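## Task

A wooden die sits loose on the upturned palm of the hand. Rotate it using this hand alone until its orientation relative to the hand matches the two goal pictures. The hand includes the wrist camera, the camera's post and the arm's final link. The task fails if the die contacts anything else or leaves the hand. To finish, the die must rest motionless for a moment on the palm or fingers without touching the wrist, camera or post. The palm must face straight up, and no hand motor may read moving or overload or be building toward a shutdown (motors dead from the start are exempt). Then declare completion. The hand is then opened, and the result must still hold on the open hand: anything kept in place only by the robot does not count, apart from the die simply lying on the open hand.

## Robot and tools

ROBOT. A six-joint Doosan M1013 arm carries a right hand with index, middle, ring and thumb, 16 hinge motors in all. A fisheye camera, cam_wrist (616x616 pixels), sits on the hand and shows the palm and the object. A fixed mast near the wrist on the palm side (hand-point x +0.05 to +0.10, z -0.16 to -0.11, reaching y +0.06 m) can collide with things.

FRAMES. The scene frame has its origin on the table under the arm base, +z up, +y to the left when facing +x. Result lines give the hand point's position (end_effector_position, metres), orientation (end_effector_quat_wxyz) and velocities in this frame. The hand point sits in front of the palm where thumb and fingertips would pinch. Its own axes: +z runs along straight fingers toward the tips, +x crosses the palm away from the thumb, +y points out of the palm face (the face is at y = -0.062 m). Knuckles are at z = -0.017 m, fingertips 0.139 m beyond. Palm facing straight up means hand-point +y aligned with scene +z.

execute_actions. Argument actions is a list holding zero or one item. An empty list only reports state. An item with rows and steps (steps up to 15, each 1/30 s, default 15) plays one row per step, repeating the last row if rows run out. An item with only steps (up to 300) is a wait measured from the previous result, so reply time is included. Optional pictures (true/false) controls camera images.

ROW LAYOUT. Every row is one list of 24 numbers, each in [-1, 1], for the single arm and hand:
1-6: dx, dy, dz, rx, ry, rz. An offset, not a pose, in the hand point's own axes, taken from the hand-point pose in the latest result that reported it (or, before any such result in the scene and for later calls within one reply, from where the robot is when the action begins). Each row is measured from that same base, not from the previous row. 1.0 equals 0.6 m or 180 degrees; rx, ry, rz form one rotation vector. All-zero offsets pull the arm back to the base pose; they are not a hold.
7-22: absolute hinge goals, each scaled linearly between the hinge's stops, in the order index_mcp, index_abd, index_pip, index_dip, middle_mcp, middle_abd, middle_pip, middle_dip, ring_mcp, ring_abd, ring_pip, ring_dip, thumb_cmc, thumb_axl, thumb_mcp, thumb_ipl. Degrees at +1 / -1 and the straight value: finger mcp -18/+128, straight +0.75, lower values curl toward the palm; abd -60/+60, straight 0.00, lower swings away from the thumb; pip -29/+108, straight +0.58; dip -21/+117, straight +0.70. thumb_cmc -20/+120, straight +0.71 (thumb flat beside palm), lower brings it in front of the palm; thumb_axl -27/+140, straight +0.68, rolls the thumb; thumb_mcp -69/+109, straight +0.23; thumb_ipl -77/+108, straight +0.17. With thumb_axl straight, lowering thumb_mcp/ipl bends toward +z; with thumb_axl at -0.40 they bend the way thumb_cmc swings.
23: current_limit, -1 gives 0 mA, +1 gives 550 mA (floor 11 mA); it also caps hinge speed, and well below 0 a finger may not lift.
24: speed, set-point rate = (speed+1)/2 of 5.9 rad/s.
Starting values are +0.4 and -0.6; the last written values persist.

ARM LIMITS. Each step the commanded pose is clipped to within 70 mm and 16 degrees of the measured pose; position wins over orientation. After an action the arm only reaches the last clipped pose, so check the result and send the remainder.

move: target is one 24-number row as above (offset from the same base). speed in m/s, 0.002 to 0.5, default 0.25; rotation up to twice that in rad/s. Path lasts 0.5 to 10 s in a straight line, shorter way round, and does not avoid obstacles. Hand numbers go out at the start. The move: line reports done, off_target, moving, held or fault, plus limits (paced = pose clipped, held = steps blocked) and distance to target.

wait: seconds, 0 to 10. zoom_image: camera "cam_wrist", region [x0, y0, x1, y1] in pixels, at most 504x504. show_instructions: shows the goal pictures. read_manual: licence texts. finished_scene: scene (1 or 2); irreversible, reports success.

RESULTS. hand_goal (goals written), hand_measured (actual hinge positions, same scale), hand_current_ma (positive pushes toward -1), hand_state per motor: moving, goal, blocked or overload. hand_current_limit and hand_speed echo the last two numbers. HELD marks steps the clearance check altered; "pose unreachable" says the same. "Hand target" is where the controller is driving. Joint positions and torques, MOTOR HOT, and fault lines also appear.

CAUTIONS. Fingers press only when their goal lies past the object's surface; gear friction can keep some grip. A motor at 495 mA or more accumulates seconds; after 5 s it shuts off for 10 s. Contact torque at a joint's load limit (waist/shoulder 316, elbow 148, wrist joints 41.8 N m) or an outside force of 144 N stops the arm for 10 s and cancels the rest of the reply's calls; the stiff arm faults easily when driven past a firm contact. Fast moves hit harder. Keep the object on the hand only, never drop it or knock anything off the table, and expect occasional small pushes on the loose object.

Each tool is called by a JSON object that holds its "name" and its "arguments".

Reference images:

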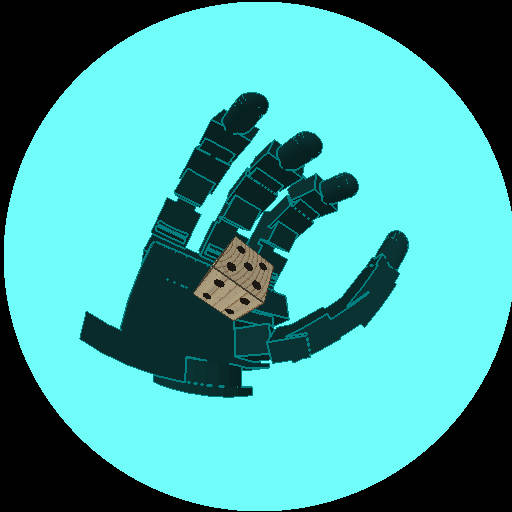

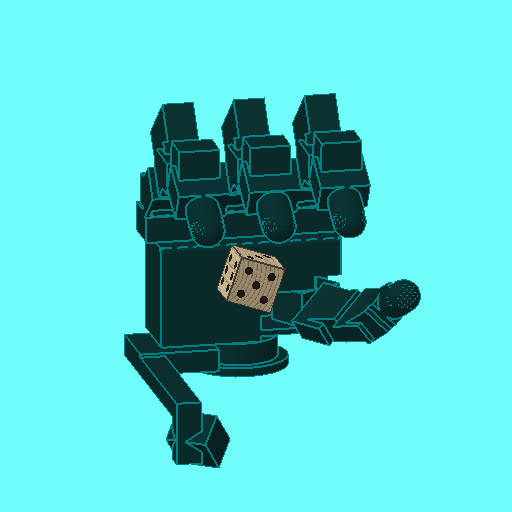

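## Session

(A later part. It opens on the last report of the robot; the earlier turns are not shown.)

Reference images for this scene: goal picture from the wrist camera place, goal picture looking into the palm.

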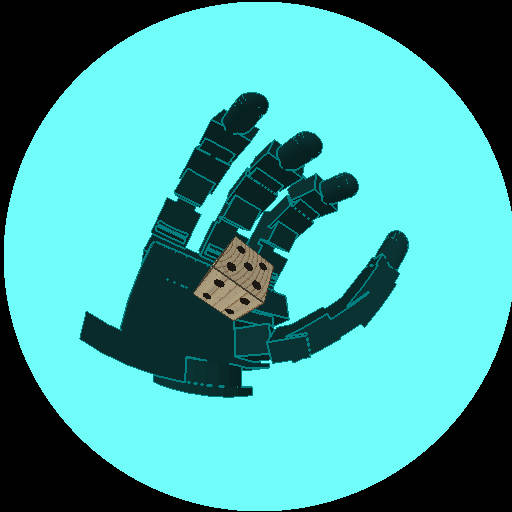

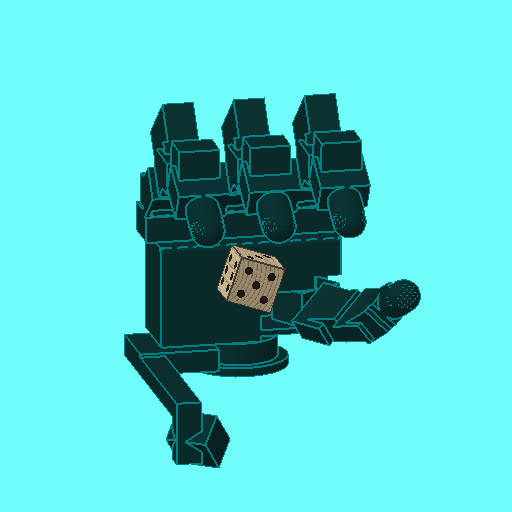

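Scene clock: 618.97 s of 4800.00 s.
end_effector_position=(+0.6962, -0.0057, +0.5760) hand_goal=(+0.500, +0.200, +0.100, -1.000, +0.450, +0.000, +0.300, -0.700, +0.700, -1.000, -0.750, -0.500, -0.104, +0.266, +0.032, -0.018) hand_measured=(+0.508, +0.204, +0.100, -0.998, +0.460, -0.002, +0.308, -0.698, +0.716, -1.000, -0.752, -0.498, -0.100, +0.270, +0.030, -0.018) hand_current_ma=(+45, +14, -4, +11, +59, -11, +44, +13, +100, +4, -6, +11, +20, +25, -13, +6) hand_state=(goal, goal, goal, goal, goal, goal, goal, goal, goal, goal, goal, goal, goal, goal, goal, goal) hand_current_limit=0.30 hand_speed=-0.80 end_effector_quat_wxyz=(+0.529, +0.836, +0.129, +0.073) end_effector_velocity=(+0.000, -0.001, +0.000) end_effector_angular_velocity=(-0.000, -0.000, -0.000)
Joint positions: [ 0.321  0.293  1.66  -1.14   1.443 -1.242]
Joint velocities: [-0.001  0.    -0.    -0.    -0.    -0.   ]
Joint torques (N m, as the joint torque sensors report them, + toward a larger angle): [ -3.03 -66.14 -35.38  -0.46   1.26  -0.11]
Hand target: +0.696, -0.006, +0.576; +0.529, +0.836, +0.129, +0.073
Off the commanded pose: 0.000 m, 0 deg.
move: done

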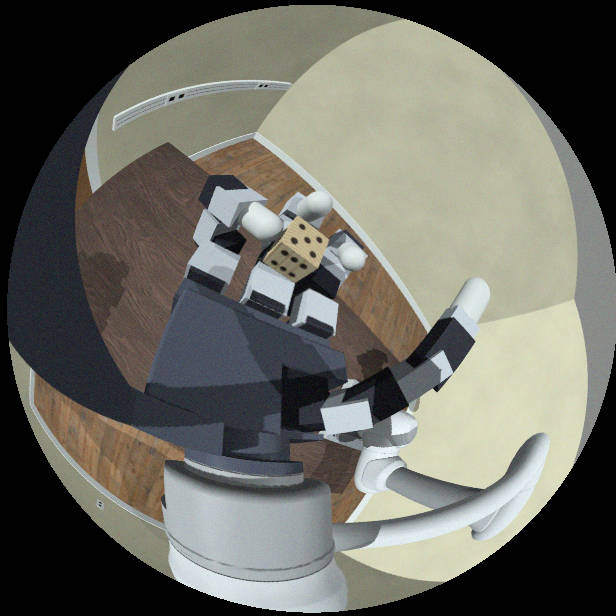

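{"name": "move", "arguments": {"target": [0,0,0,0,0,0,0.55,0.7,0.1,-1,0.45,0.55,0.2,-0.9,0.7,-1,-0.75,-0.5,-0.104,0.266,0.032,-0.018,0.3,-0.88]}}

{"name": "zoom_image", "arguments": {"camera": "cam_wrist", "region": [160, 160, 420, 400]}}

Scene clock: 629.27 s of 4800.00 s.
end_effector_position=(+0.6962, -0.0057, +0.5760) hand_goal=(+0.550, +0.700, +0.100, -1.000, +0.450, +0.550, +0.200, -0.900, +0.700, -1.000, -0.750, -0.500, -0.104, +0.266, +0.032, -0.018) hand_measured=(+0.558, +0.696, +0.100, -0.998, +0.460, +0.546, +0.208, -0.898, +0.716, -1.000, -0.752, -0.498, -0.100, +0.270, +0.030, -0.018) hand_current_ma=(+45, -21, -3, +11, +59, -17, +40, +12, +100, +4, -6, +10, +20, +25, -13, +6) hand_state=(goal, goal, goal, goal, goal, goal, goal, goal, goal, goal, goal, goal, goal, goal, goal, goal) hand_current_limit=0.30 hand_speed=-0.88 end_effector_quat_wxyz=(+0.529, +0.836, +0.129, +0.073) end_effector_velocity=(-0.000, +0.000, -0.001) end_effector_angular_velocity=(-0.000, +0.002, +0.001)
Joint positions: [ 0.321  0.293  1.66  -1.14   1.443 -1.242]
Joint velocities: [ 0.001 -0.     0.002  0.    -0.    -0.   ]
Joint torques (N m, as the joint torque sensors report them, + toward a larger angle): [ -1.42 -63.54 -35.23  -0.66   1.06  -0.23]
Hand target: +0.696, -0.006, +0.576; +0.529, +0.836, +0.129, +0.073
Off the commanded pose: 0.000 m, 0 deg.
move: done

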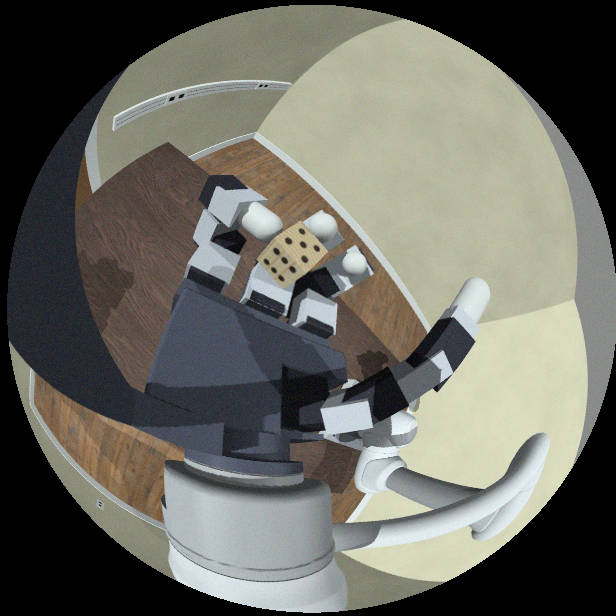

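Region (160, 160, 420, 400) of cam_wrist's 616x616 image, scaled by 1.938, with more detail than that image has; it fills the top 465 rows of this view, and the rest is white.

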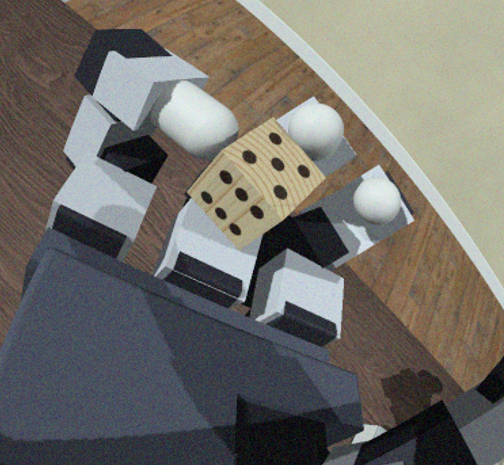

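The turntable effect works (about 50° now). Continuing.

{"name": "move", "arguments": {"target": [0,0,0,0,0,0,0.6,1,0.1,-1,0.45,1,0.1,-1,0.6,-0.8,-0.75,-0.6,-0.104,0.266,0.032,-0.018,0.3,-0.88]}}

{"name": "zoom_image", "arguments": {"camera": "cam_wrist", "region": [160, 160, 420, 400]}}

Scene clock: 636.53 s of 4800.00 s.
end_effector_position=(+0.6962, -0.0057, +0.5760) hand_goal=(+0.600, +1.000, +0.100, -1.000, +0.450, +1.000, +0.100, -1.000, +0.600, -0.800, -0.750, -0.600, -0.104, +0.266, +0.032, -0.018) hand_measured=(+0.608, +0.968, +0.100, -0.998, +0.460, +0.800, +0.108, -0.998, +0.618, -0.802, -0.752, -0.598, -0.100, +0.270, +0.030, -0.018) hand_current_ma=(+39, -142, -3, +11, +59, -357, +37, +11, +105, -11, -6, +10, +20, +25, -13, +6) hand_state=(goal, blocked, goal, goal, goal, blocked, goal, goal, goal, goal, goal, goal, goal, goal, goal, goal) hand_current_limit=0.30 hand_speed=-0.88 end_effector_quat_wxyz=(+0.529, +0.836, +0.129, +0.073) end_effector_velocity=(+0.000, +0.001, +0.000) end_effector_angular_velocity=(-0.000, +0.001, +0.001)
Joint positions: [ 0.321  0.293  1.66  -1.14   1.443 -1.242]
Joint velocities: [ 0.001 -0.    -0.     0.     0.    -0.001]
Joint torques (N m, as the joint torque sensors report them, + toward a larger angle): [ -1.82 -64.14 -34.57  -0.39   0.87   0.  ]
Hand target: +0.696, -0.006, +0.576; +0.529, +0.836, +0.129, +0.073
Off the commanded pose: 0.000 m, 0 deg.
move: done

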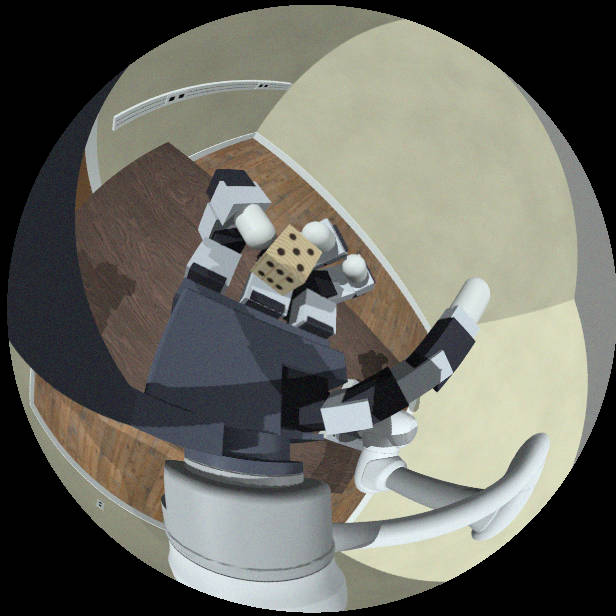

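Region (160, 160, 420, 400) of cam_wrist's 616x616 image, scaled by 1.938, with more detail than that image has; it fills the top 465 rows of this view, and the rest is white.

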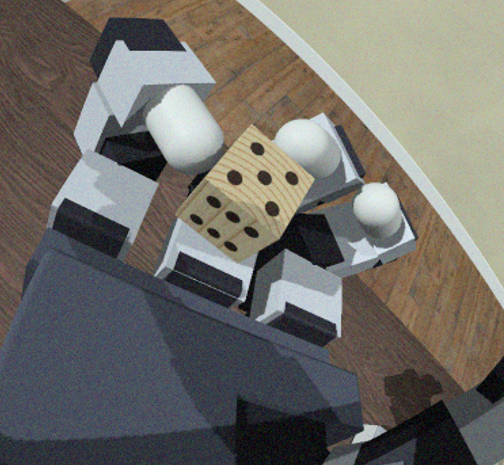

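{"name": "move", "arguments": {"target": [0,0,0,0,0,0,0.6,1,0.1,-1,0.45,0.75,-0.3,-1,0.65,-1,-0.85,-0.5,-0.104,0.266,0.032,-0.018,0.3,-0.88]}}

{"name": "zoom_image", "arguments": {"camera": "cam_wrist", "region": [160, 160, 420, 400]}}

Scene clock: 644.27 s of 4800.00 s.
end_effector_position=(+0.6962, -0.0057, +0.5760) hand_goal=(+0.600, +1.000, +0.100, -1.000, +0.450, +0.750, -0.300, -1.000, +0.650, -1.000, -0.850, -0.500, -0.104, +0.266, +0.032, -0.018) hand_measured=(+0.606, +0.994, +0.100, -0.998, +0.466, +0.752, -0.216, -0.990, +0.654, -0.986, -0.848, -0.508, -0.100, +0.270, +0.030, -0.018) hand_current_ma=(+35, -25, -3, +11, +88, +11, +358, +50, +29, +68, +8, -46, +20, +25, -13, +6) hand_state=(goal, goal, goal, goal, goal, goal, blocked, goal, goal, goal, goal, goal, goal, goal, goal, goal) hand_current_limit=0.30 hand_speed=-0.88 end_effector_quat_wxyz=(+0.529, +0.836, +0.129, +0.073) end_effector_velocity=(-0.000, +0.001, -0.001) end_effector_angular_velocity=(-0.000, +0.001, +0.002)
Joint positions: [ 0.321  0.293  1.66  -1.14   1.443 -1.242]
Joint velocities: [ 0.001 -0.     0.001  0.    -0.     0.   ]
Joint torques (N m, as the joint torque sensors report them, + toward a larger angle): [ -0.92 -64.33 -35.1   -0.39   1.12  -0.27]
Hand target: +0.696, -0.006, +0.576; +0.529, +0.836, +0.129, +0.073
Off the commanded pose: 0.000 m, 0 deg.
move: done

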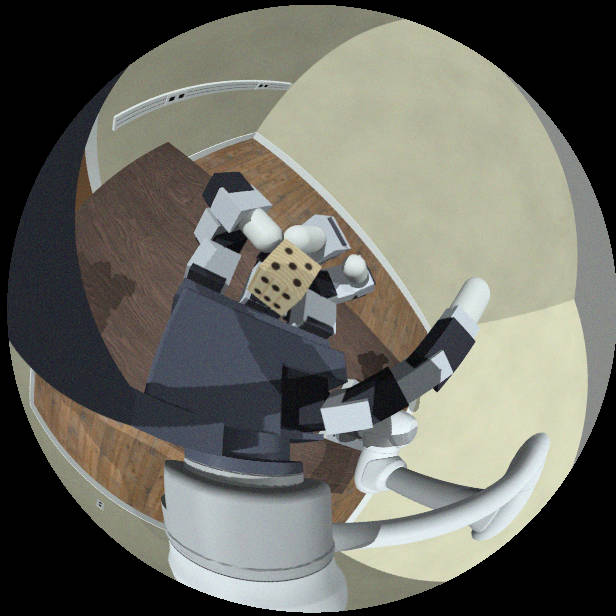

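Region (160, 160, 420, 400) of cam_wrist's 616x616 image, scaled by 1.938, with more detail than that image has; it fills the top 465 rows of this view, and the rest is white.

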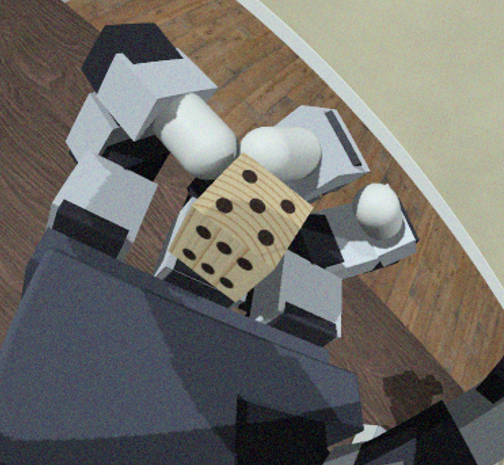

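{"name": "move", "arguments": {"target": [0,0,0,0,0,0,0.5,0.8,-0.2,-1,0.45,0.0,0.25,-1,0.65,-1,-0.85,-0.5,-0.104,0.266,0.032,-0.018,0.3,-0.75]}}

{"name": "move", "arguments": {"target": [0,0,0,0,0,0,0.55,0.9,-0.85,-0.8,0.45,0.0,0.25,-1,0.65,-1,-0.85,-0.5,-0.104,0.266,0.032,-0.018,0.3,-0.8]}}

{"name": "move", "arguments": {"target": [0,0,0,0,0,0,0.35,0.55,-0.9,-0.7,0.45,0.0,0.25,-1,0.65,-1,-0.85,-0.5,-0.104,0.266,0.032,-0.018,0.3,-0.85]}}

{"name": "zoom_image", "arguments": {"camera": "cam_wrist", "region": [160, 160, 420, 400]}}

Scene clock: 656.10 s of 4800.00 s.
end_effector_position=(+0.6962, -0.0057, +0.5760) hand_goal=(+0.500, +0.800, -0.200, -1.000, +0.450, +0.000, +0.250, -1.000, +0.650, -1.000, -0.850, -0.500, -0.104, +0.266, +0.032, -0.018) hand_measured=(+0.522, +0.802, -0.196, -0.998, +0.466, +0.002, +0.250, -0.998, +0.654, -0.996, -0.850, -0.504, -0.100, +0.270, +0.030, -0.018) hand_current_ma=(+120, +13, +28, +11, +89, +14, -3, +11, +29, +17, -4, -20, +20, +25, -13, +6) hand_state=(blocked, goal, goal, goal, goal, goal, goal, goal, goal, goal, goal, goal, goal, goal, goal, goal) hand_current_limit=0.30 hand_speed=-0.75 end_effector_quat_wxyz=(+0.529, +0.836, +0.129, +0.073) end_effector_velocity=(-0.000, -0.000, -0.000) end_effector_angular_velocity=(+0.000, +0.000, -0.001)
Joint positions: [ 0.321  0.293  1.66  -1.14   1.443 -1.242]
Joint velocities: [-0. -0.  0.  0.  0.  0.]
Joint torques (N m, as the joint torque sensors report them, + toward a larger angle): [ -1.47 -65.19 -35.18  -0.56   1.02  -0.13]
Hand target: +0.696, -0.006, +0.576; +0.529, +0.836, +0.129, +0.073
Off the commanded pose: 0.000 m, 0 deg.
move: done

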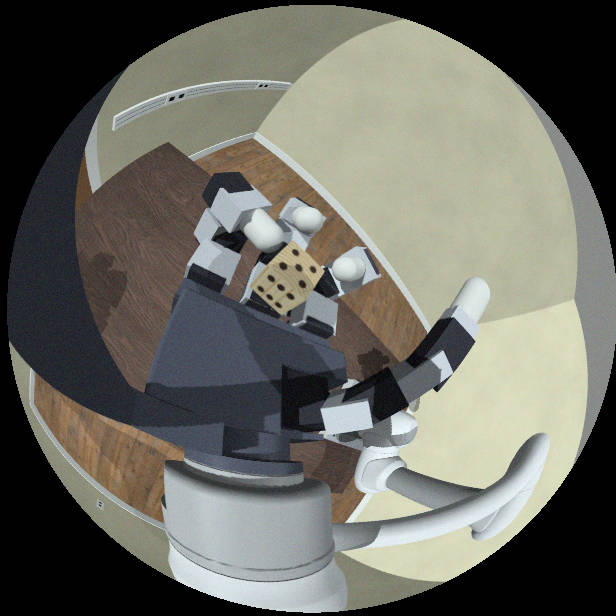

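Scene clock: 657.67 s of 4800.00 s.
end_effector_position=(+0.6962, -0.0057, +0.5760) hand_goal=(+0.550, +0.900, -0.850, -0.800, +0.450, +0.000, +0.250, -1.000, +0.650, -1.000, -0.850, -0.500, -0.104, +0.266, +0.032, -0.018) hand_measured=(+0.556, +0.896, -0.848, -0.804, +0.466, +0.002, +0.250, -0.998, +0.654, -0.996, -0.850, -0.504, -0.100, +0.270, +0.030, -0.018) hand_current_ma=(+36, -17, +16, -19, +89, +14, -3, +11, +29, +17, -4, -20, +20, +25, -13, +6) hand_state=(goal, goal, goal, goal, goal, goal, goal, goal, goal, goal, goal, goal, goal, goal, goal, goal) hand_current_limit=0.30 hand_speed=-0.80 end_effector_quat_wxyz=(+0.529, +0.836, +0.129, +0.073) end_effector_velocity=(+0.000, +0.001, +0.000) end_effector_angular_velocity=(-0.000, +0.000, +0.001)
Joint positions: [ 0.321  0.293  1.66  -1.14   1.443 -1.242]
Joint velocities: [ 0.001  0.    -0.    -0.    -0.    -0.   ]
Joint torques (N m, as the joint torque sensors report them, + toward a larger angle): [ -1.24 -65.94 -35.2   -0.3    0.91  -0.19]
Hand target: +0.696, -0.006, +0.576; +0.529, +0.836, +0.129, +0.073
Off the commanded pose: 0.000 m, 0 deg.
move: done

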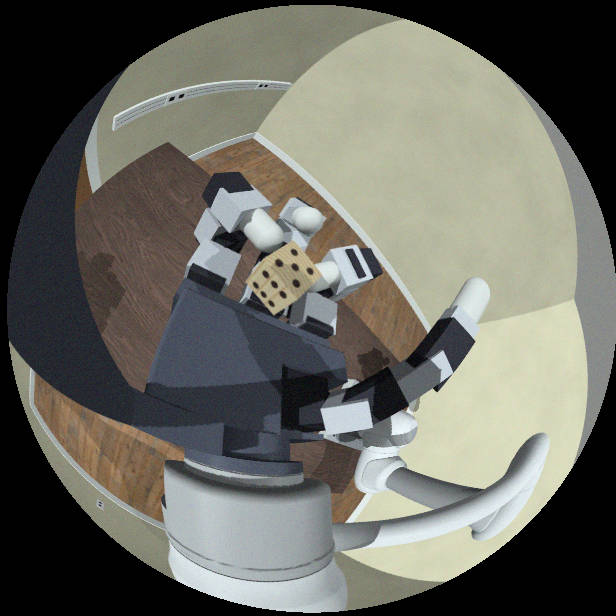

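Scene clock: 658.77 s of 4800.00 s.
end_effector_position=(+0.6962, -0.0057, +0.5760) hand_goal=(+0.350, +0.550, -0.900, -0.700, +0.450, +0.000, +0.250, -1.000, +0.650, -1.000, -0.850, -0.500, -0.104, +0.266, +0.032, -0.018) hand_measured=(+0.370, +0.554, -0.898, -0.704, +0.466, +0.002, +0.250, -0.998, +0.654, -0.996, -0.850, -0.504, -0.100, +0.270, +0.030, -0.018) hand_current_ma=(+106, +15, +9, -20, +89, +14, -3, +11, +29, +17, -4, -20, +20, +25, -13, +6) hand_state=(goal, goal, goal, goal, goal, goal, goal, goal, goal, goal, goal, goal, goal, goal, goal, goal) hand_current_limit=0.30 hand_speed=-0.85 end_effector_quat_wxyz=(+0.529, +0.836, +0.129, +0.073) end_effector_velocity=(+0.000, +0.001, +0.001) end_effector_angular_velocity=(+0.001, -0.001, +0.001)
Joint positions: [ 0.321  0.293  1.66  -1.14   1.443 -1.242]
Joint velocities: [ 0.001 -0.    -0.001  0.    -0.    -0.   ]
Joint torques (N m, as the joint torque sensors report them, + toward a larger angle): [ -0.85 -65.3  -35.8   -0.56   1.02  -0.17]
Hand target: +0.696, -0.006, +0.576; +0.529, +0.836, +0.129, +0.073
Off the commanded pose: 0.000 m, 0 deg.
move: done

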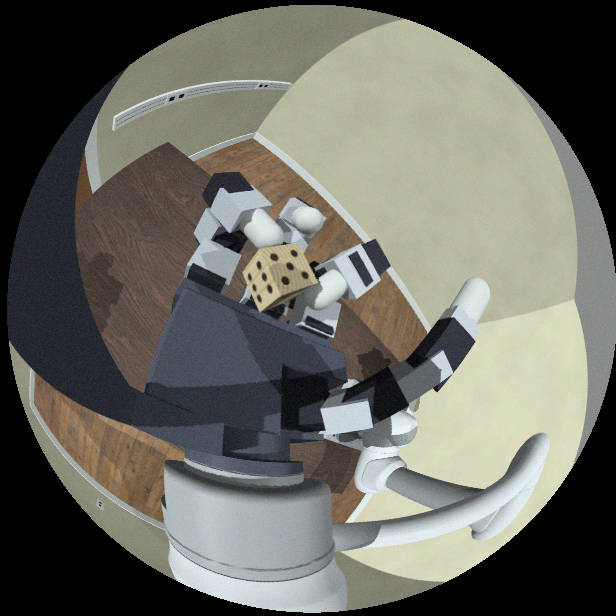

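Region (160, 160, 420, 400) of cam_wrist's 616x616 image, scaled by 1.938, with more detail than that image has; it fills the top 465 rows of this view, and the rest is white.

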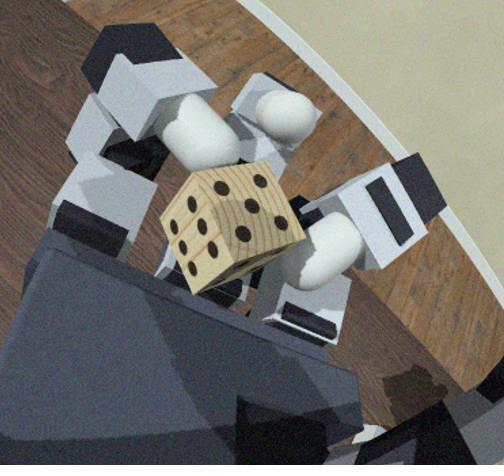

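{"name": "move", "arguments": {"target": [0,0,0,0,0,0,0.55,0.9,-0.4,-1,0.45,0.0,0.25,-1,0.45,-0.3,-0.1,-1,-0.104,0.266,0.032,-0.018,0.3,-0.7]}}

{"name": "move", "arguments": {"target": [0,0,0,0,0,0,0.6,1,-0.92,-0.6,0.45,0.0,0.25,-1,0.45,-0.3,-0.1,-1,-0.104,0.266,0.032,-0.018,0.3,-0.8]}}

{"name": "move", "arguments": {"target": [0,0,0,0,0,0,0.35,0.7,-0.95,-0.5,0.45,0.0,0.25,-1,0.45,-0.3,-0.1,-1,-0.104,0.266,0.032,-0.018,0.3,-0.85]}}

{"name": "zoom_image", "arguments": {"camera": "cam_wrist", "region": [160, 160, 420, 400]}}

Scene clock: 670.37 s of 4800.00 s.
end_effector_position=(+0.6962, -0.0057, +0.5760) hand_goal=(+0.550, +0.900, -0.400, -1.000, +0.450, +0.000, +0.250, -1.000, +0.450, -0.300, -0.100, -1.000, -0.104, +0.266, +0.032, -0.018) hand_measured=(+0.556, +0.896, -0.402, -0.998, +0.466, +0.002, +0.250, -0.998, +0.468, -0.302, -0.102, -0.998, -0.100, +0.270, +0.030, -0.018) hand_current_ma=(+35, -19, -9, +11, +89, +14, -3, +11, +109, -14, -6, +11, +20, +25, -13, +6) hand_state=(goal, goal, goal, goal, goal, goal, goal, goal, goal, goal, goal, goal, goal, goal, goal, goal) hand_current_limit=0.30 hand_speed=-0.70 end_effector_quat_wxyz=(+0.529, +0.836, +0.129, +0.073) end_effector_velocity=(-0.000, +0.001, +0.000) end_effector_angular_velocity=(-0.000, -0.001, +0.001)
Joint positions: [ 0.321  0.293  1.66  -1.14   1.443 -1.242]
Joint velocities: [ 0.001  0.    -0.    -0.     0.001  0.   ]
Joint torques (N m, as the joint torque sensors report them, + toward a larger angle): [ -1.17 -65.   -35.17  -0.33   0.88  -0.29]
Hand target: +0.696, -0.006, +0.576; +0.529, +0.836, +0.129, +0.073
Off the commanded pose: 0.000 m, 0 deg.
move: done

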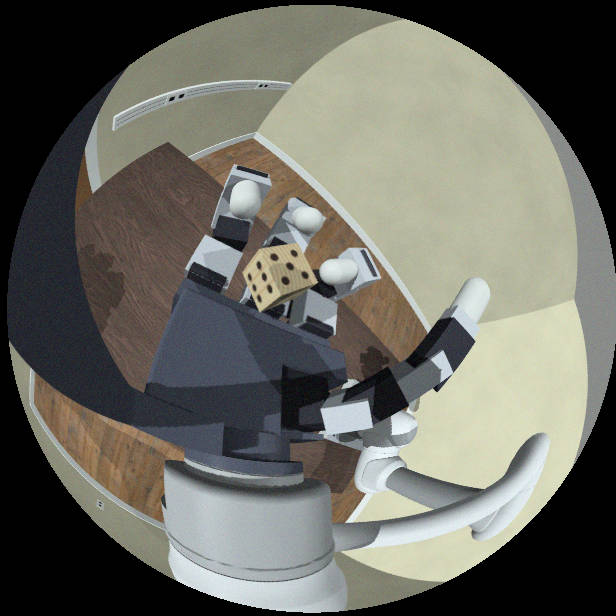

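Scene clock: 671.67 s of 4800.00 s.
end_effector_position=(+0.6962, -0.0057, +0.5760) hand_goal=(+0.600, +1.000, -0.920, -0.600, +0.450, +0.000, +0.250, -1.000, +0.450, -0.300, -0.100, -1.000, -0.104, +0.266, +0.032, -0.018) hand_measured=(+0.606, +0.996, -0.918, -0.604, +0.466, +0.002, +0.250, -0.998, +0.468, -0.302, -0.102, -0.998, -0.100, +0.270, +0.030, -0.018) hand_current_ma=(+33, -18, +11, -20, +89, +14, -3, +11, +109, -14, -6, +11, +20, +25, -13, +6) hand_state=(goal, goal, goal, goal, goal, goal, goal, goal, goal, goal, goal, goal, goal, goal, goal, goal) hand_current_limit=0.30 hand_speed=-0.80 end_effector_quat_wxyz=(+0.529, +0.836, +0.129, +0.073) end_effector_velocity=(-0.000, -0.001, -0.001) end_effector_angular_velocity=(-0.001, +0.002, -0.001)
Joint positions: [ 0.321  0.293  1.66  -1.14   1.443 -1.242]
Joint velocities: [-0.001  0.     0.001  0.     0.001 -0.   ]
Joint torques (N m, as the joint torque sensors report them, + toward a larger angle): [ -1.04 -65.33 -34.8   -0.42   0.88  -0.4 ]
Hand target: +0.696, -0.006, +0.576; +0.529, +0.836, +0.129, +0.073
Off the commanded pose: 0.000 m, 0 deg.
move: done

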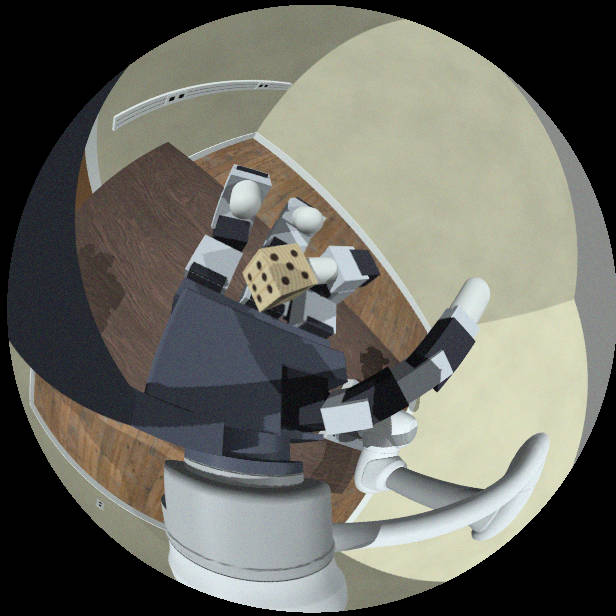

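Scene clock: 672.63 s of 4800.00 s.
end_effector_position=(+0.6962, -0.0057, +0.5760) hand_goal=(+0.350, +0.700, -0.950, -0.500, +0.450, +0.000, +0.250, -1.000, +0.450, -0.300, -0.100, -1.000, -0.104, +0.266, +0.032, -0.018) hand_measured=(+0.370, +0.704, -0.948, -0.504, +0.466, +0.002, +0.250, -0.998, +0.468, -0.302, -0.102, -0.998, -0.100, +0.270, +0.030, -0.018) hand_current_ma=(+107, +17, +9, -22, +89, +14, -3, +11, +109, -14, -6, +11, +20, +25, -13, +6) hand_state=(goal, goal, goal, goal, goal, goal, goal, goal, goal, goal, goal, goal, goal, goal, goal, goal) hand_current_limit=0.30 hand_speed=-0.85 end_effector_quat_wxyz=(+0.529, +0.836, +0.129, +0.073) end_effector_velocity=(+0.000, +0.000, -0.000) end_effector_angular_velocity=(+0.001, -0.000, +0.000)
Joint positions: [ 0.321  0.293  1.66  -1.14   1.443 -1.242]
Joint velocities: [ 0.001  0.    -0.     0.001 -0.    -0.   ]
Joint torques (N m, as the joint torque sensors report them, + toward a larger angle): [ -1.62 -65.43 -34.67  -0.5    1.22  -0.32]
Hand target: +0.696, -0.006, +0.576; +0.529, +0.836, +0.129, +0.073
Off the commanded pose: 0.000 m, 0 deg.
move: done

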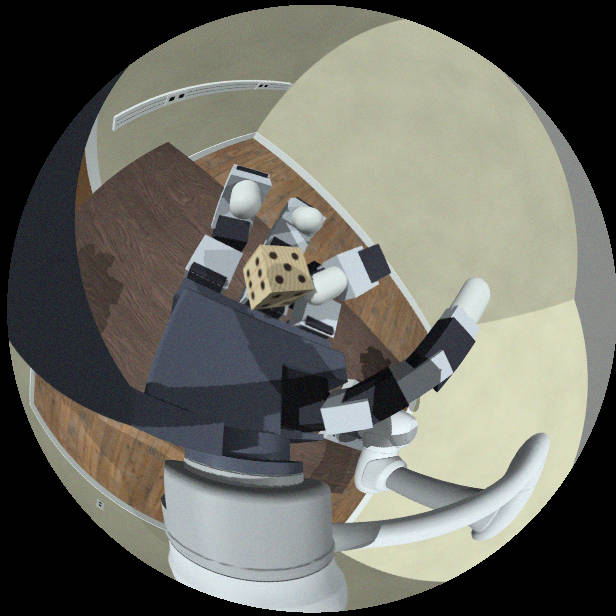

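Region (160, 160, 420, 400) of cam_wrist's 616x616 image, scaled by 1.938, with more detail than that image has; it fills the top 465 rows of this view, and the rest is white.

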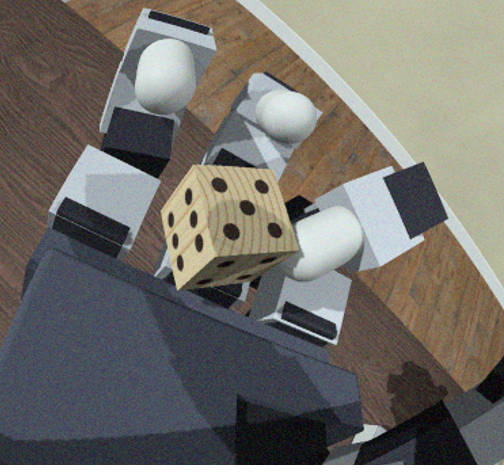

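About 70° now; pushing that corner further.

{"name": "move", "arguments": {"target": [0,0,0,0.03,0,0,0.3,0.8,-1,-0.2,0.45,0.0,0.2,-1,0.42,0,-0.1,-1,-0.104,0.266,0.032,-0.018,0.3,-0.85], "speed": 0.1}}

{"name": "zoom_image", "arguments": {"camera": "cam_wrist", "region": [160, 160, 420, 400]}}

Scene clock: 678.60 s of 4800.00 s.
end_effector_position=(+0.6962, -0.0057, +0.5761) hand_goal=(+0.300, +0.800, -1.000, -0.200, +0.450, +0.000, +0.200, -1.000, +0.420, +0.000, -0.100, -1.000, -0.104, +0.266, +0.032, -0.018) hand_measured=(+0.318, +0.796, -0.998, -0.204, +0.466, +0.002, +0.208, -0.998, +0.442, -0.004, -0.102, -0.998, -0.100, +0.270, +0.030, -0.018) hand_current_ma=(+102, -15, +7, -21, +89, +14, +40, +11, +126, -15, -6, +11, +20, +25, -13, +6) hand_state=(goal, goal, goal, goal, goal, goal, goal, goal, blocked, goal, goal, goal, goal, goal, goal, goal) hand_current_limit=0.30 hand_speed=-0.85 end_effector_quat_wxyz=(+0.489, +0.860, +0.132, +0.067) end_effector_velocity=(+0.000, +0.001, -0.000) end_effector_angular_velocity=(+0.001, +0.001, +0.003)
Joint positions: [ 0.316  0.279  1.631 -1.045  1.43  -1.295]
Joint velocities: [ 0.002 -0.     0.     0.001 -0.001 -0.001]
Joint torques (N m, as the joint torque sensors report them, + toward a larger angle): [ -1.98 -64.87 -35.3    0.02   0.65  -0.11]
Hand target: +0.696, -0.006, +0.576; +0.489, +0.860, +0.132, +0.067
Off the commanded pose: 0.000 m, 0 deg.
move: done

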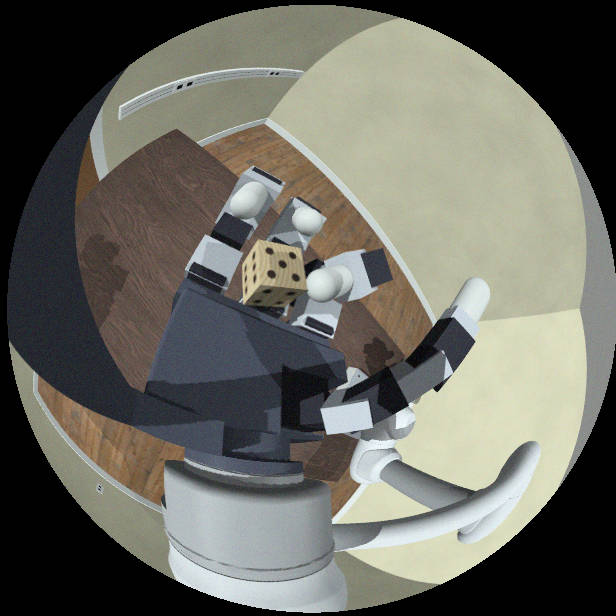

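Region (160, 160, 420, 400) of cam_wrist's 616x616 image, scaled by 1.938, with more detail than that image has; it fills the top 465 rows of this view, and the rest is white.

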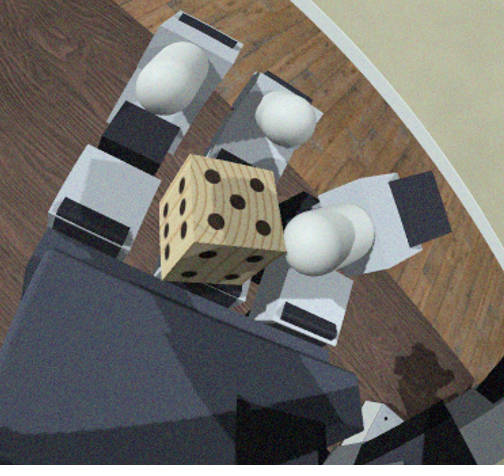

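{"name": "move", "arguments": {"target": [0,0,0,0,0,0,0.45,0.55,-1,-0.3,0.45,0.0,0.2,-1,0.6,-1,-0.5,-1,-0.104,0.266,0.032,-0.018,0.3,-0.75]}}

{"name": "move", "arguments": {"target": [0,0,0,0,0,0,0.45,0.65,-1,-0.3,0.45,0.0,0.3,-0.8,0.65,-1,-0.9,-0.55,-0.104,0.266,0.032,-0.018,0.3,-0.82]}}

{"name": "zoom_image", "arguments": {"camera": "cam_wrist", "region": [160, 160, 420, 400]}}

Scene clock: 690.13 s of 4800.00 s.
end_effector_position=(+0.6962, -0.0057, +0.5761) hand_goal=(+0.450, +0.550, -1.000, -0.300, +0.450, +0.000, +0.200, -1.000, +0.600, -1.000, -0.500, -1.000, -0.104, +0.266, +0.032, -0.018) hand_measured=(+0.456, +0.554, -0.998, -0.298, +0.466, +0.002, +0.208, -0.998, +0.606, -0.996, -0.496, -0.998, -0.100, +0.270, +0.030, -0.018) hand_current_ma=(+31, +15, +7, +11, +89, +14, +40, +11, +38, +21, +23, +11, +20, +25, -13, +6) hand_state=(goal, goal, goal, goal, goal, goal, goal, goal, goal, goal, goal, goal, goal, goal, goal, goal) hand_current_limit=0.30 hand_speed=-0.75 end_effector_quat_wxyz=(+0.489, +0.860, +0.132, +0.067) end_effector_velocity=(-0.000, +0.000, +0.000) end_effector_angular_velocity=(-0.001, +0.001, -0.001)
Joint positions: [ 0.316  0.279  1.631 -1.045  1.43  -1.295]
Joint velocities: [ 0.     0.    -0.    -0.     0.002 -0.   ]
Joint torques (N m, as the joint torque sensors report them, + toward a larger angle): [ -0.83 -65.   -35.13   0.06   0.67  -0.17]
Hand target: +0.696, -0.006, +0.576; +0.489, +0.860, +0.132, +0.067
Off the commanded pose: 0.000 m, 0 deg.
move: done

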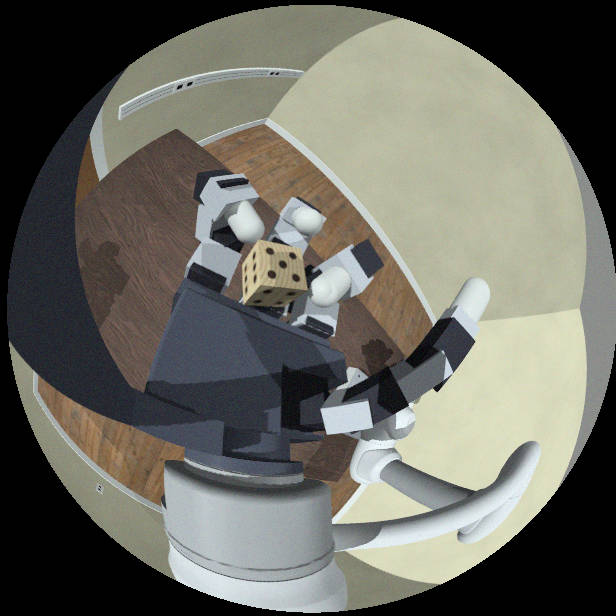

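Scene clock: 691.40 s of 4800.00 s.
end_effector_position=(+0.6962, -0.0057, +0.5761) hand_goal=(+0.450, +0.650, -1.000, -0.300, +0.450, +0.000, +0.300, -0.800, +0.650, -1.000, -0.900, -0.550, -0.104, +0.266, +0.032, -0.018) hand_measured=(+0.456, +0.646, -0.998, -0.298, +0.466, +0.002, +0.300, -0.804, +0.656, -0.996, -0.898, -0.554, -0.100, +0.270, +0.030, -0.018) hand_current_ma=(+31, -16, +7, +11, +89, +14, -2, -17, +30, +15, +13, -23, +20, +25, -13, +6) hand_state=(goal, goal, goal, goal, goal, goal, goal, goal, goal, goal, goal, goal, goal, goal, goal, goal) hand_current_limit=0.30 hand_speed=-0.82 end_effector_quat_wxyz=(+0.489, +0.860, +0.132, +0.067) end_effector_velocity=(-0.001, +0.000, -0.001) end_effector_angular_velocity=(-0.001, +0.002, -0.000)
Joint positions: [ 0.316  0.279  1.631 -1.045  1.43  -1.295]
Joint velocities: [ 0.    -0.     0.001  0.     0.001 -0.   ]
Joint torques (N m, as the joint torque sensors report them, + toward a larger angle): [ -1.59 -65.44 -35.85   0.2    0.86  -0.04]
Hand target: +0.696, -0.006, +0.576; +0.489, +0.860, +0.132, +0.067
Off the commanded pose: 0.000 m, 0 deg.
move: done

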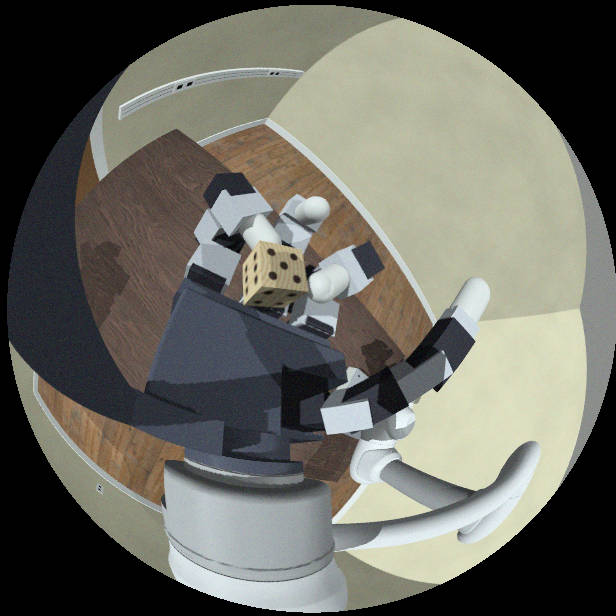

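Region (160, 160, 420, 400) of cam_wrist's 616x616 image, scaled by 1.938, with more detail than that image has; it fills the top 465 rows of this view, and the rest is white.

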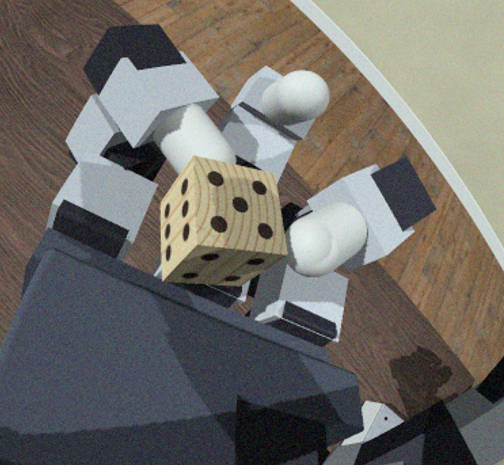

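Ring went behind the die. Re-approaching from the side, as in the earlier pinch.

{"name": "move", "arguments": {"target": [0,0,0,0,0,0,0.4,0.5,-1,-0.3,0.45,0.0,0.3,-0.8,0.5,-0.3,-0.4,-1,-0.104,0.266,0.032,-0.018,0.3,-0.7]}}

{"name": "move", "arguments": {"target": [0,0,0,0,0,0,0.4,0.5,-1,-0.3,0.45,0.0,0.3,-0.8,0.45,-0.1,-0.88,-0.75,-0.104,0.266,0.032,-0.018,0.3,-0.7]}}

{"name": "move", "arguments": {"target": [0,0,0,0,0,0,0.4,0.55,-1,-0.3,0.45,0.0,0.3,-0.8,0.5,-1,-0.9,-0.65,-0.104,0.266,0.032,-0.018,0.3,-0.8]}}

{"name": "zoom_image", "arguments": {"camera": "cam_wrist", "region": [160, 160, 420, 400]}}

Scene clock: 701.03 s of 4800.00 s.
end_effector_position=(+0.6962, -0.0057, +0.5761) hand_goal=(+0.400, +0.500, -1.000, -0.300, +0.450, +0.000, +0.300, -0.800, +0.500, -0.300, -0.400, -1.000, -0.104, +0.266, +0.032, -0.018) hand_measured=(+0.420, +0.504, -0.998, -0.298, +0.466, +0.002, +0.300, -0.804, +0.518, -0.302, -0.402, -0.998, -0.100, +0.270, +0.030, -0.018) hand_current_ma=(+105, +15, +7, +11, +89, +14, -2, -17, +106, -13, -8, +11, +20, +25, -13, +6) hand_state=(goal, goal, goal, goal, goal, goal, goal, goal, goal, goal, goal, goal, goal, goal, goal, goal) hand_current_limit=0.30 hand_speed=-0.70 end_effector_quat_wxyz=(+0.489, +0.860, +0.132, +0.067) end_effector_velocity=(-0.000, +0.000, +0.000) end_effector_angular_velocity=(-0.000, +0.000, -0.000)
Joint positions: [ 0.316  0.279  1.631 -1.045  1.43  -1.295]
Joint velocities: [ 0.     0.    -0.    -0.     0.001  0.   ]
Joint torques (N m, as the joint torque sensors report them, + toward a larger angle): [ -2.24 -62.46 -35.73   0.13   0.89  -0.25]
Hand target: +0.696, -0.006, +0.576; +0.489, +0.860, +0.132, +0.067
Off the commanded pose: 0.000 m, 0 deg.
move: done

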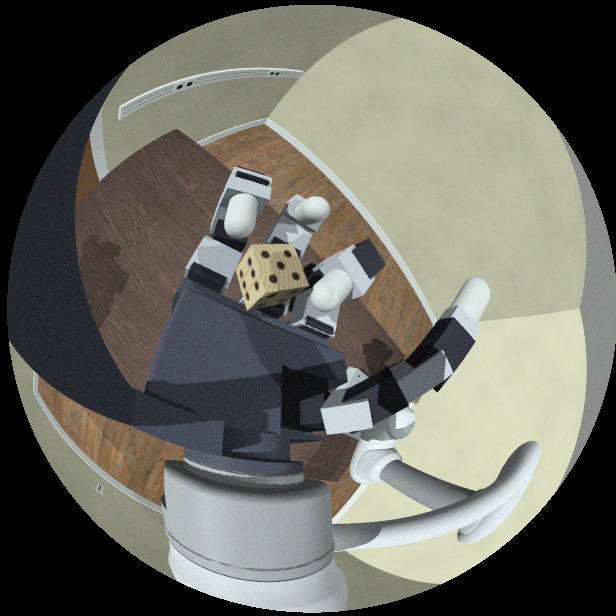

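Scene clock: 701.97 s of 4800.00 s.
end_effector_position=(+0.6962, -0.0057, +0.5761) hand_goal=(+0.400, +0.500, -1.000, -0.300, +0.450, +0.000, +0.300, -0.800, +0.450, -0.100, -0.880, -0.750, -0.104, +0.266, +0.032, -0.018) hand_measured=(+0.420, +0.504, -0.998, -0.298, +0.466, +0.002, +0.300, -0.804, +0.468, -0.102, -0.878, -0.754, -0.100, +0.270, +0.030, -0.018) hand_current_ma=(+105, +15, +7, +11, +89, +14, -2, -17, +107, -14, +13, -21, +20, +25, -13, +6) hand_state=(goal, goal, goal, goal, goal, goal, goal, goal, goal, goal, goal, goal, goal, goal, goal, goal) hand_current_limit=0.30 hand_speed=-0.70 end_effector_quat_wxyz=(+0.489, +0.860, +0.132, +0.067) end_effector_velocity=(+0.001, +0.001, +0.001) end_effector_angular_velocity=(-0.001, -0.000, +0.003)
Joint positions: [ 0.316  0.279  1.631 -1.045  1.43  -1.295]
Joint velocities: [ 0.001 -0.    -0.    -0.001 -0.001 -0.001]
Joint torques (N m, as the joint torque sensors report them, + toward a larger angle): [ -1.28 -64.02 -36.03  -0.07   0.82  -0.12]
Hand target: +0.696, -0.006, +0.576; +0.489, +0.860, +0.132, +0.067
Off the commanded pose: 0.000 m, 0 deg.
move: done

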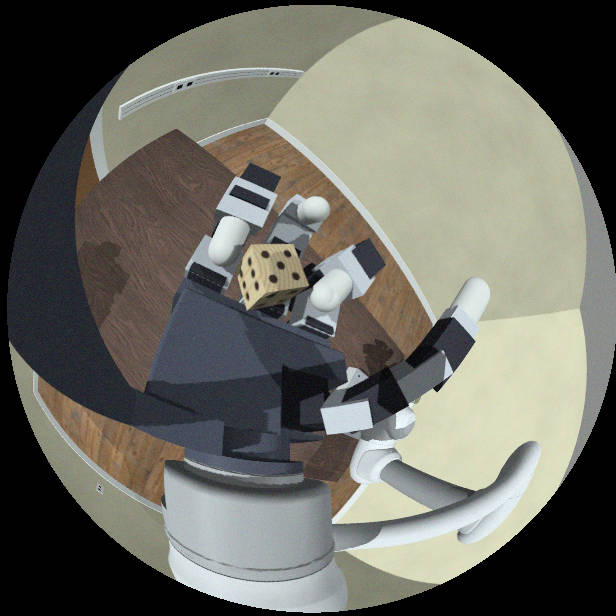

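Scene clock: 703.83 s of 4800.00 s.
end_effector_position=(+0.6962, -0.0057, +0.5761) hand_goal=(+0.400, +0.550, -1.000, -0.300, +0.450, +0.000, +0.300, -0.800, +0.500, -1.000, -0.900, -0.650, -0.104, +0.266, +0.032, -0.018) hand_measured=(+0.406, +0.542, -0.992, -0.296, +0.466, +0.002, +0.300, -0.804, +0.510, -0.974, -0.896, -0.652, -0.100, +0.270, +0.030, -0.018) hand_current_ma=(+30, -32, +45, +20, +89, +13, -2, -17, +58, +122, +23, -14, +20, +25, -13, +6) hand_state=(goal, goal, goal, goal, goal, goal, goal, goal, goal, blocked, goal, goal, goal, goal, goal, goal) hand_current_limit=0.30 hand_speed=-0.80 end_effector_quat_wxyz=(+0.489, +0.860, +0.132, +0.067) end_effector_velocity=(-0.000, -0.001, +0.001) end_effector_angular_velocity=(-0.001, +0.000, -0.004)
Joint positions: [ 0.316  0.279  1.631 -1.045  1.43  -1.295]
Joint velocities: [-0.001 -0.    -0.001 -0.     0.002  0.   ]
Joint torques (N m, as the joint torque sensors report them, + toward a larger angle): [ -1.32 -63.11 -35.86   0.06   0.79  -0.33]
Hand target: +0.696, -0.006, +0.576; +0.489, +0.860, +0.132, +0.067
Off the commanded pose: 0.000 m, 0 deg.
move: done

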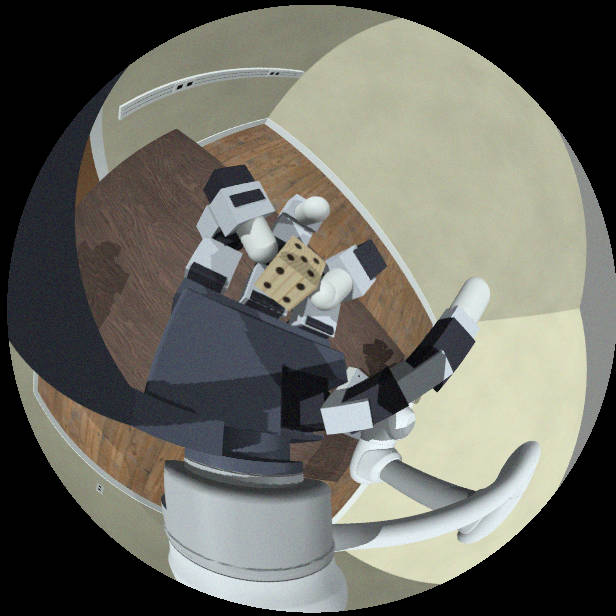

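Region (160, 160, 420, 400) of cam_wrist's 616x616 image, scaled by 1.938, with more detail than that image has; it fills the top 465 rows of this view, and the rest is white.

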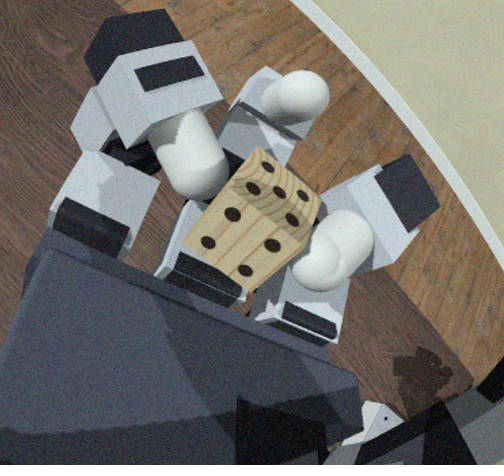

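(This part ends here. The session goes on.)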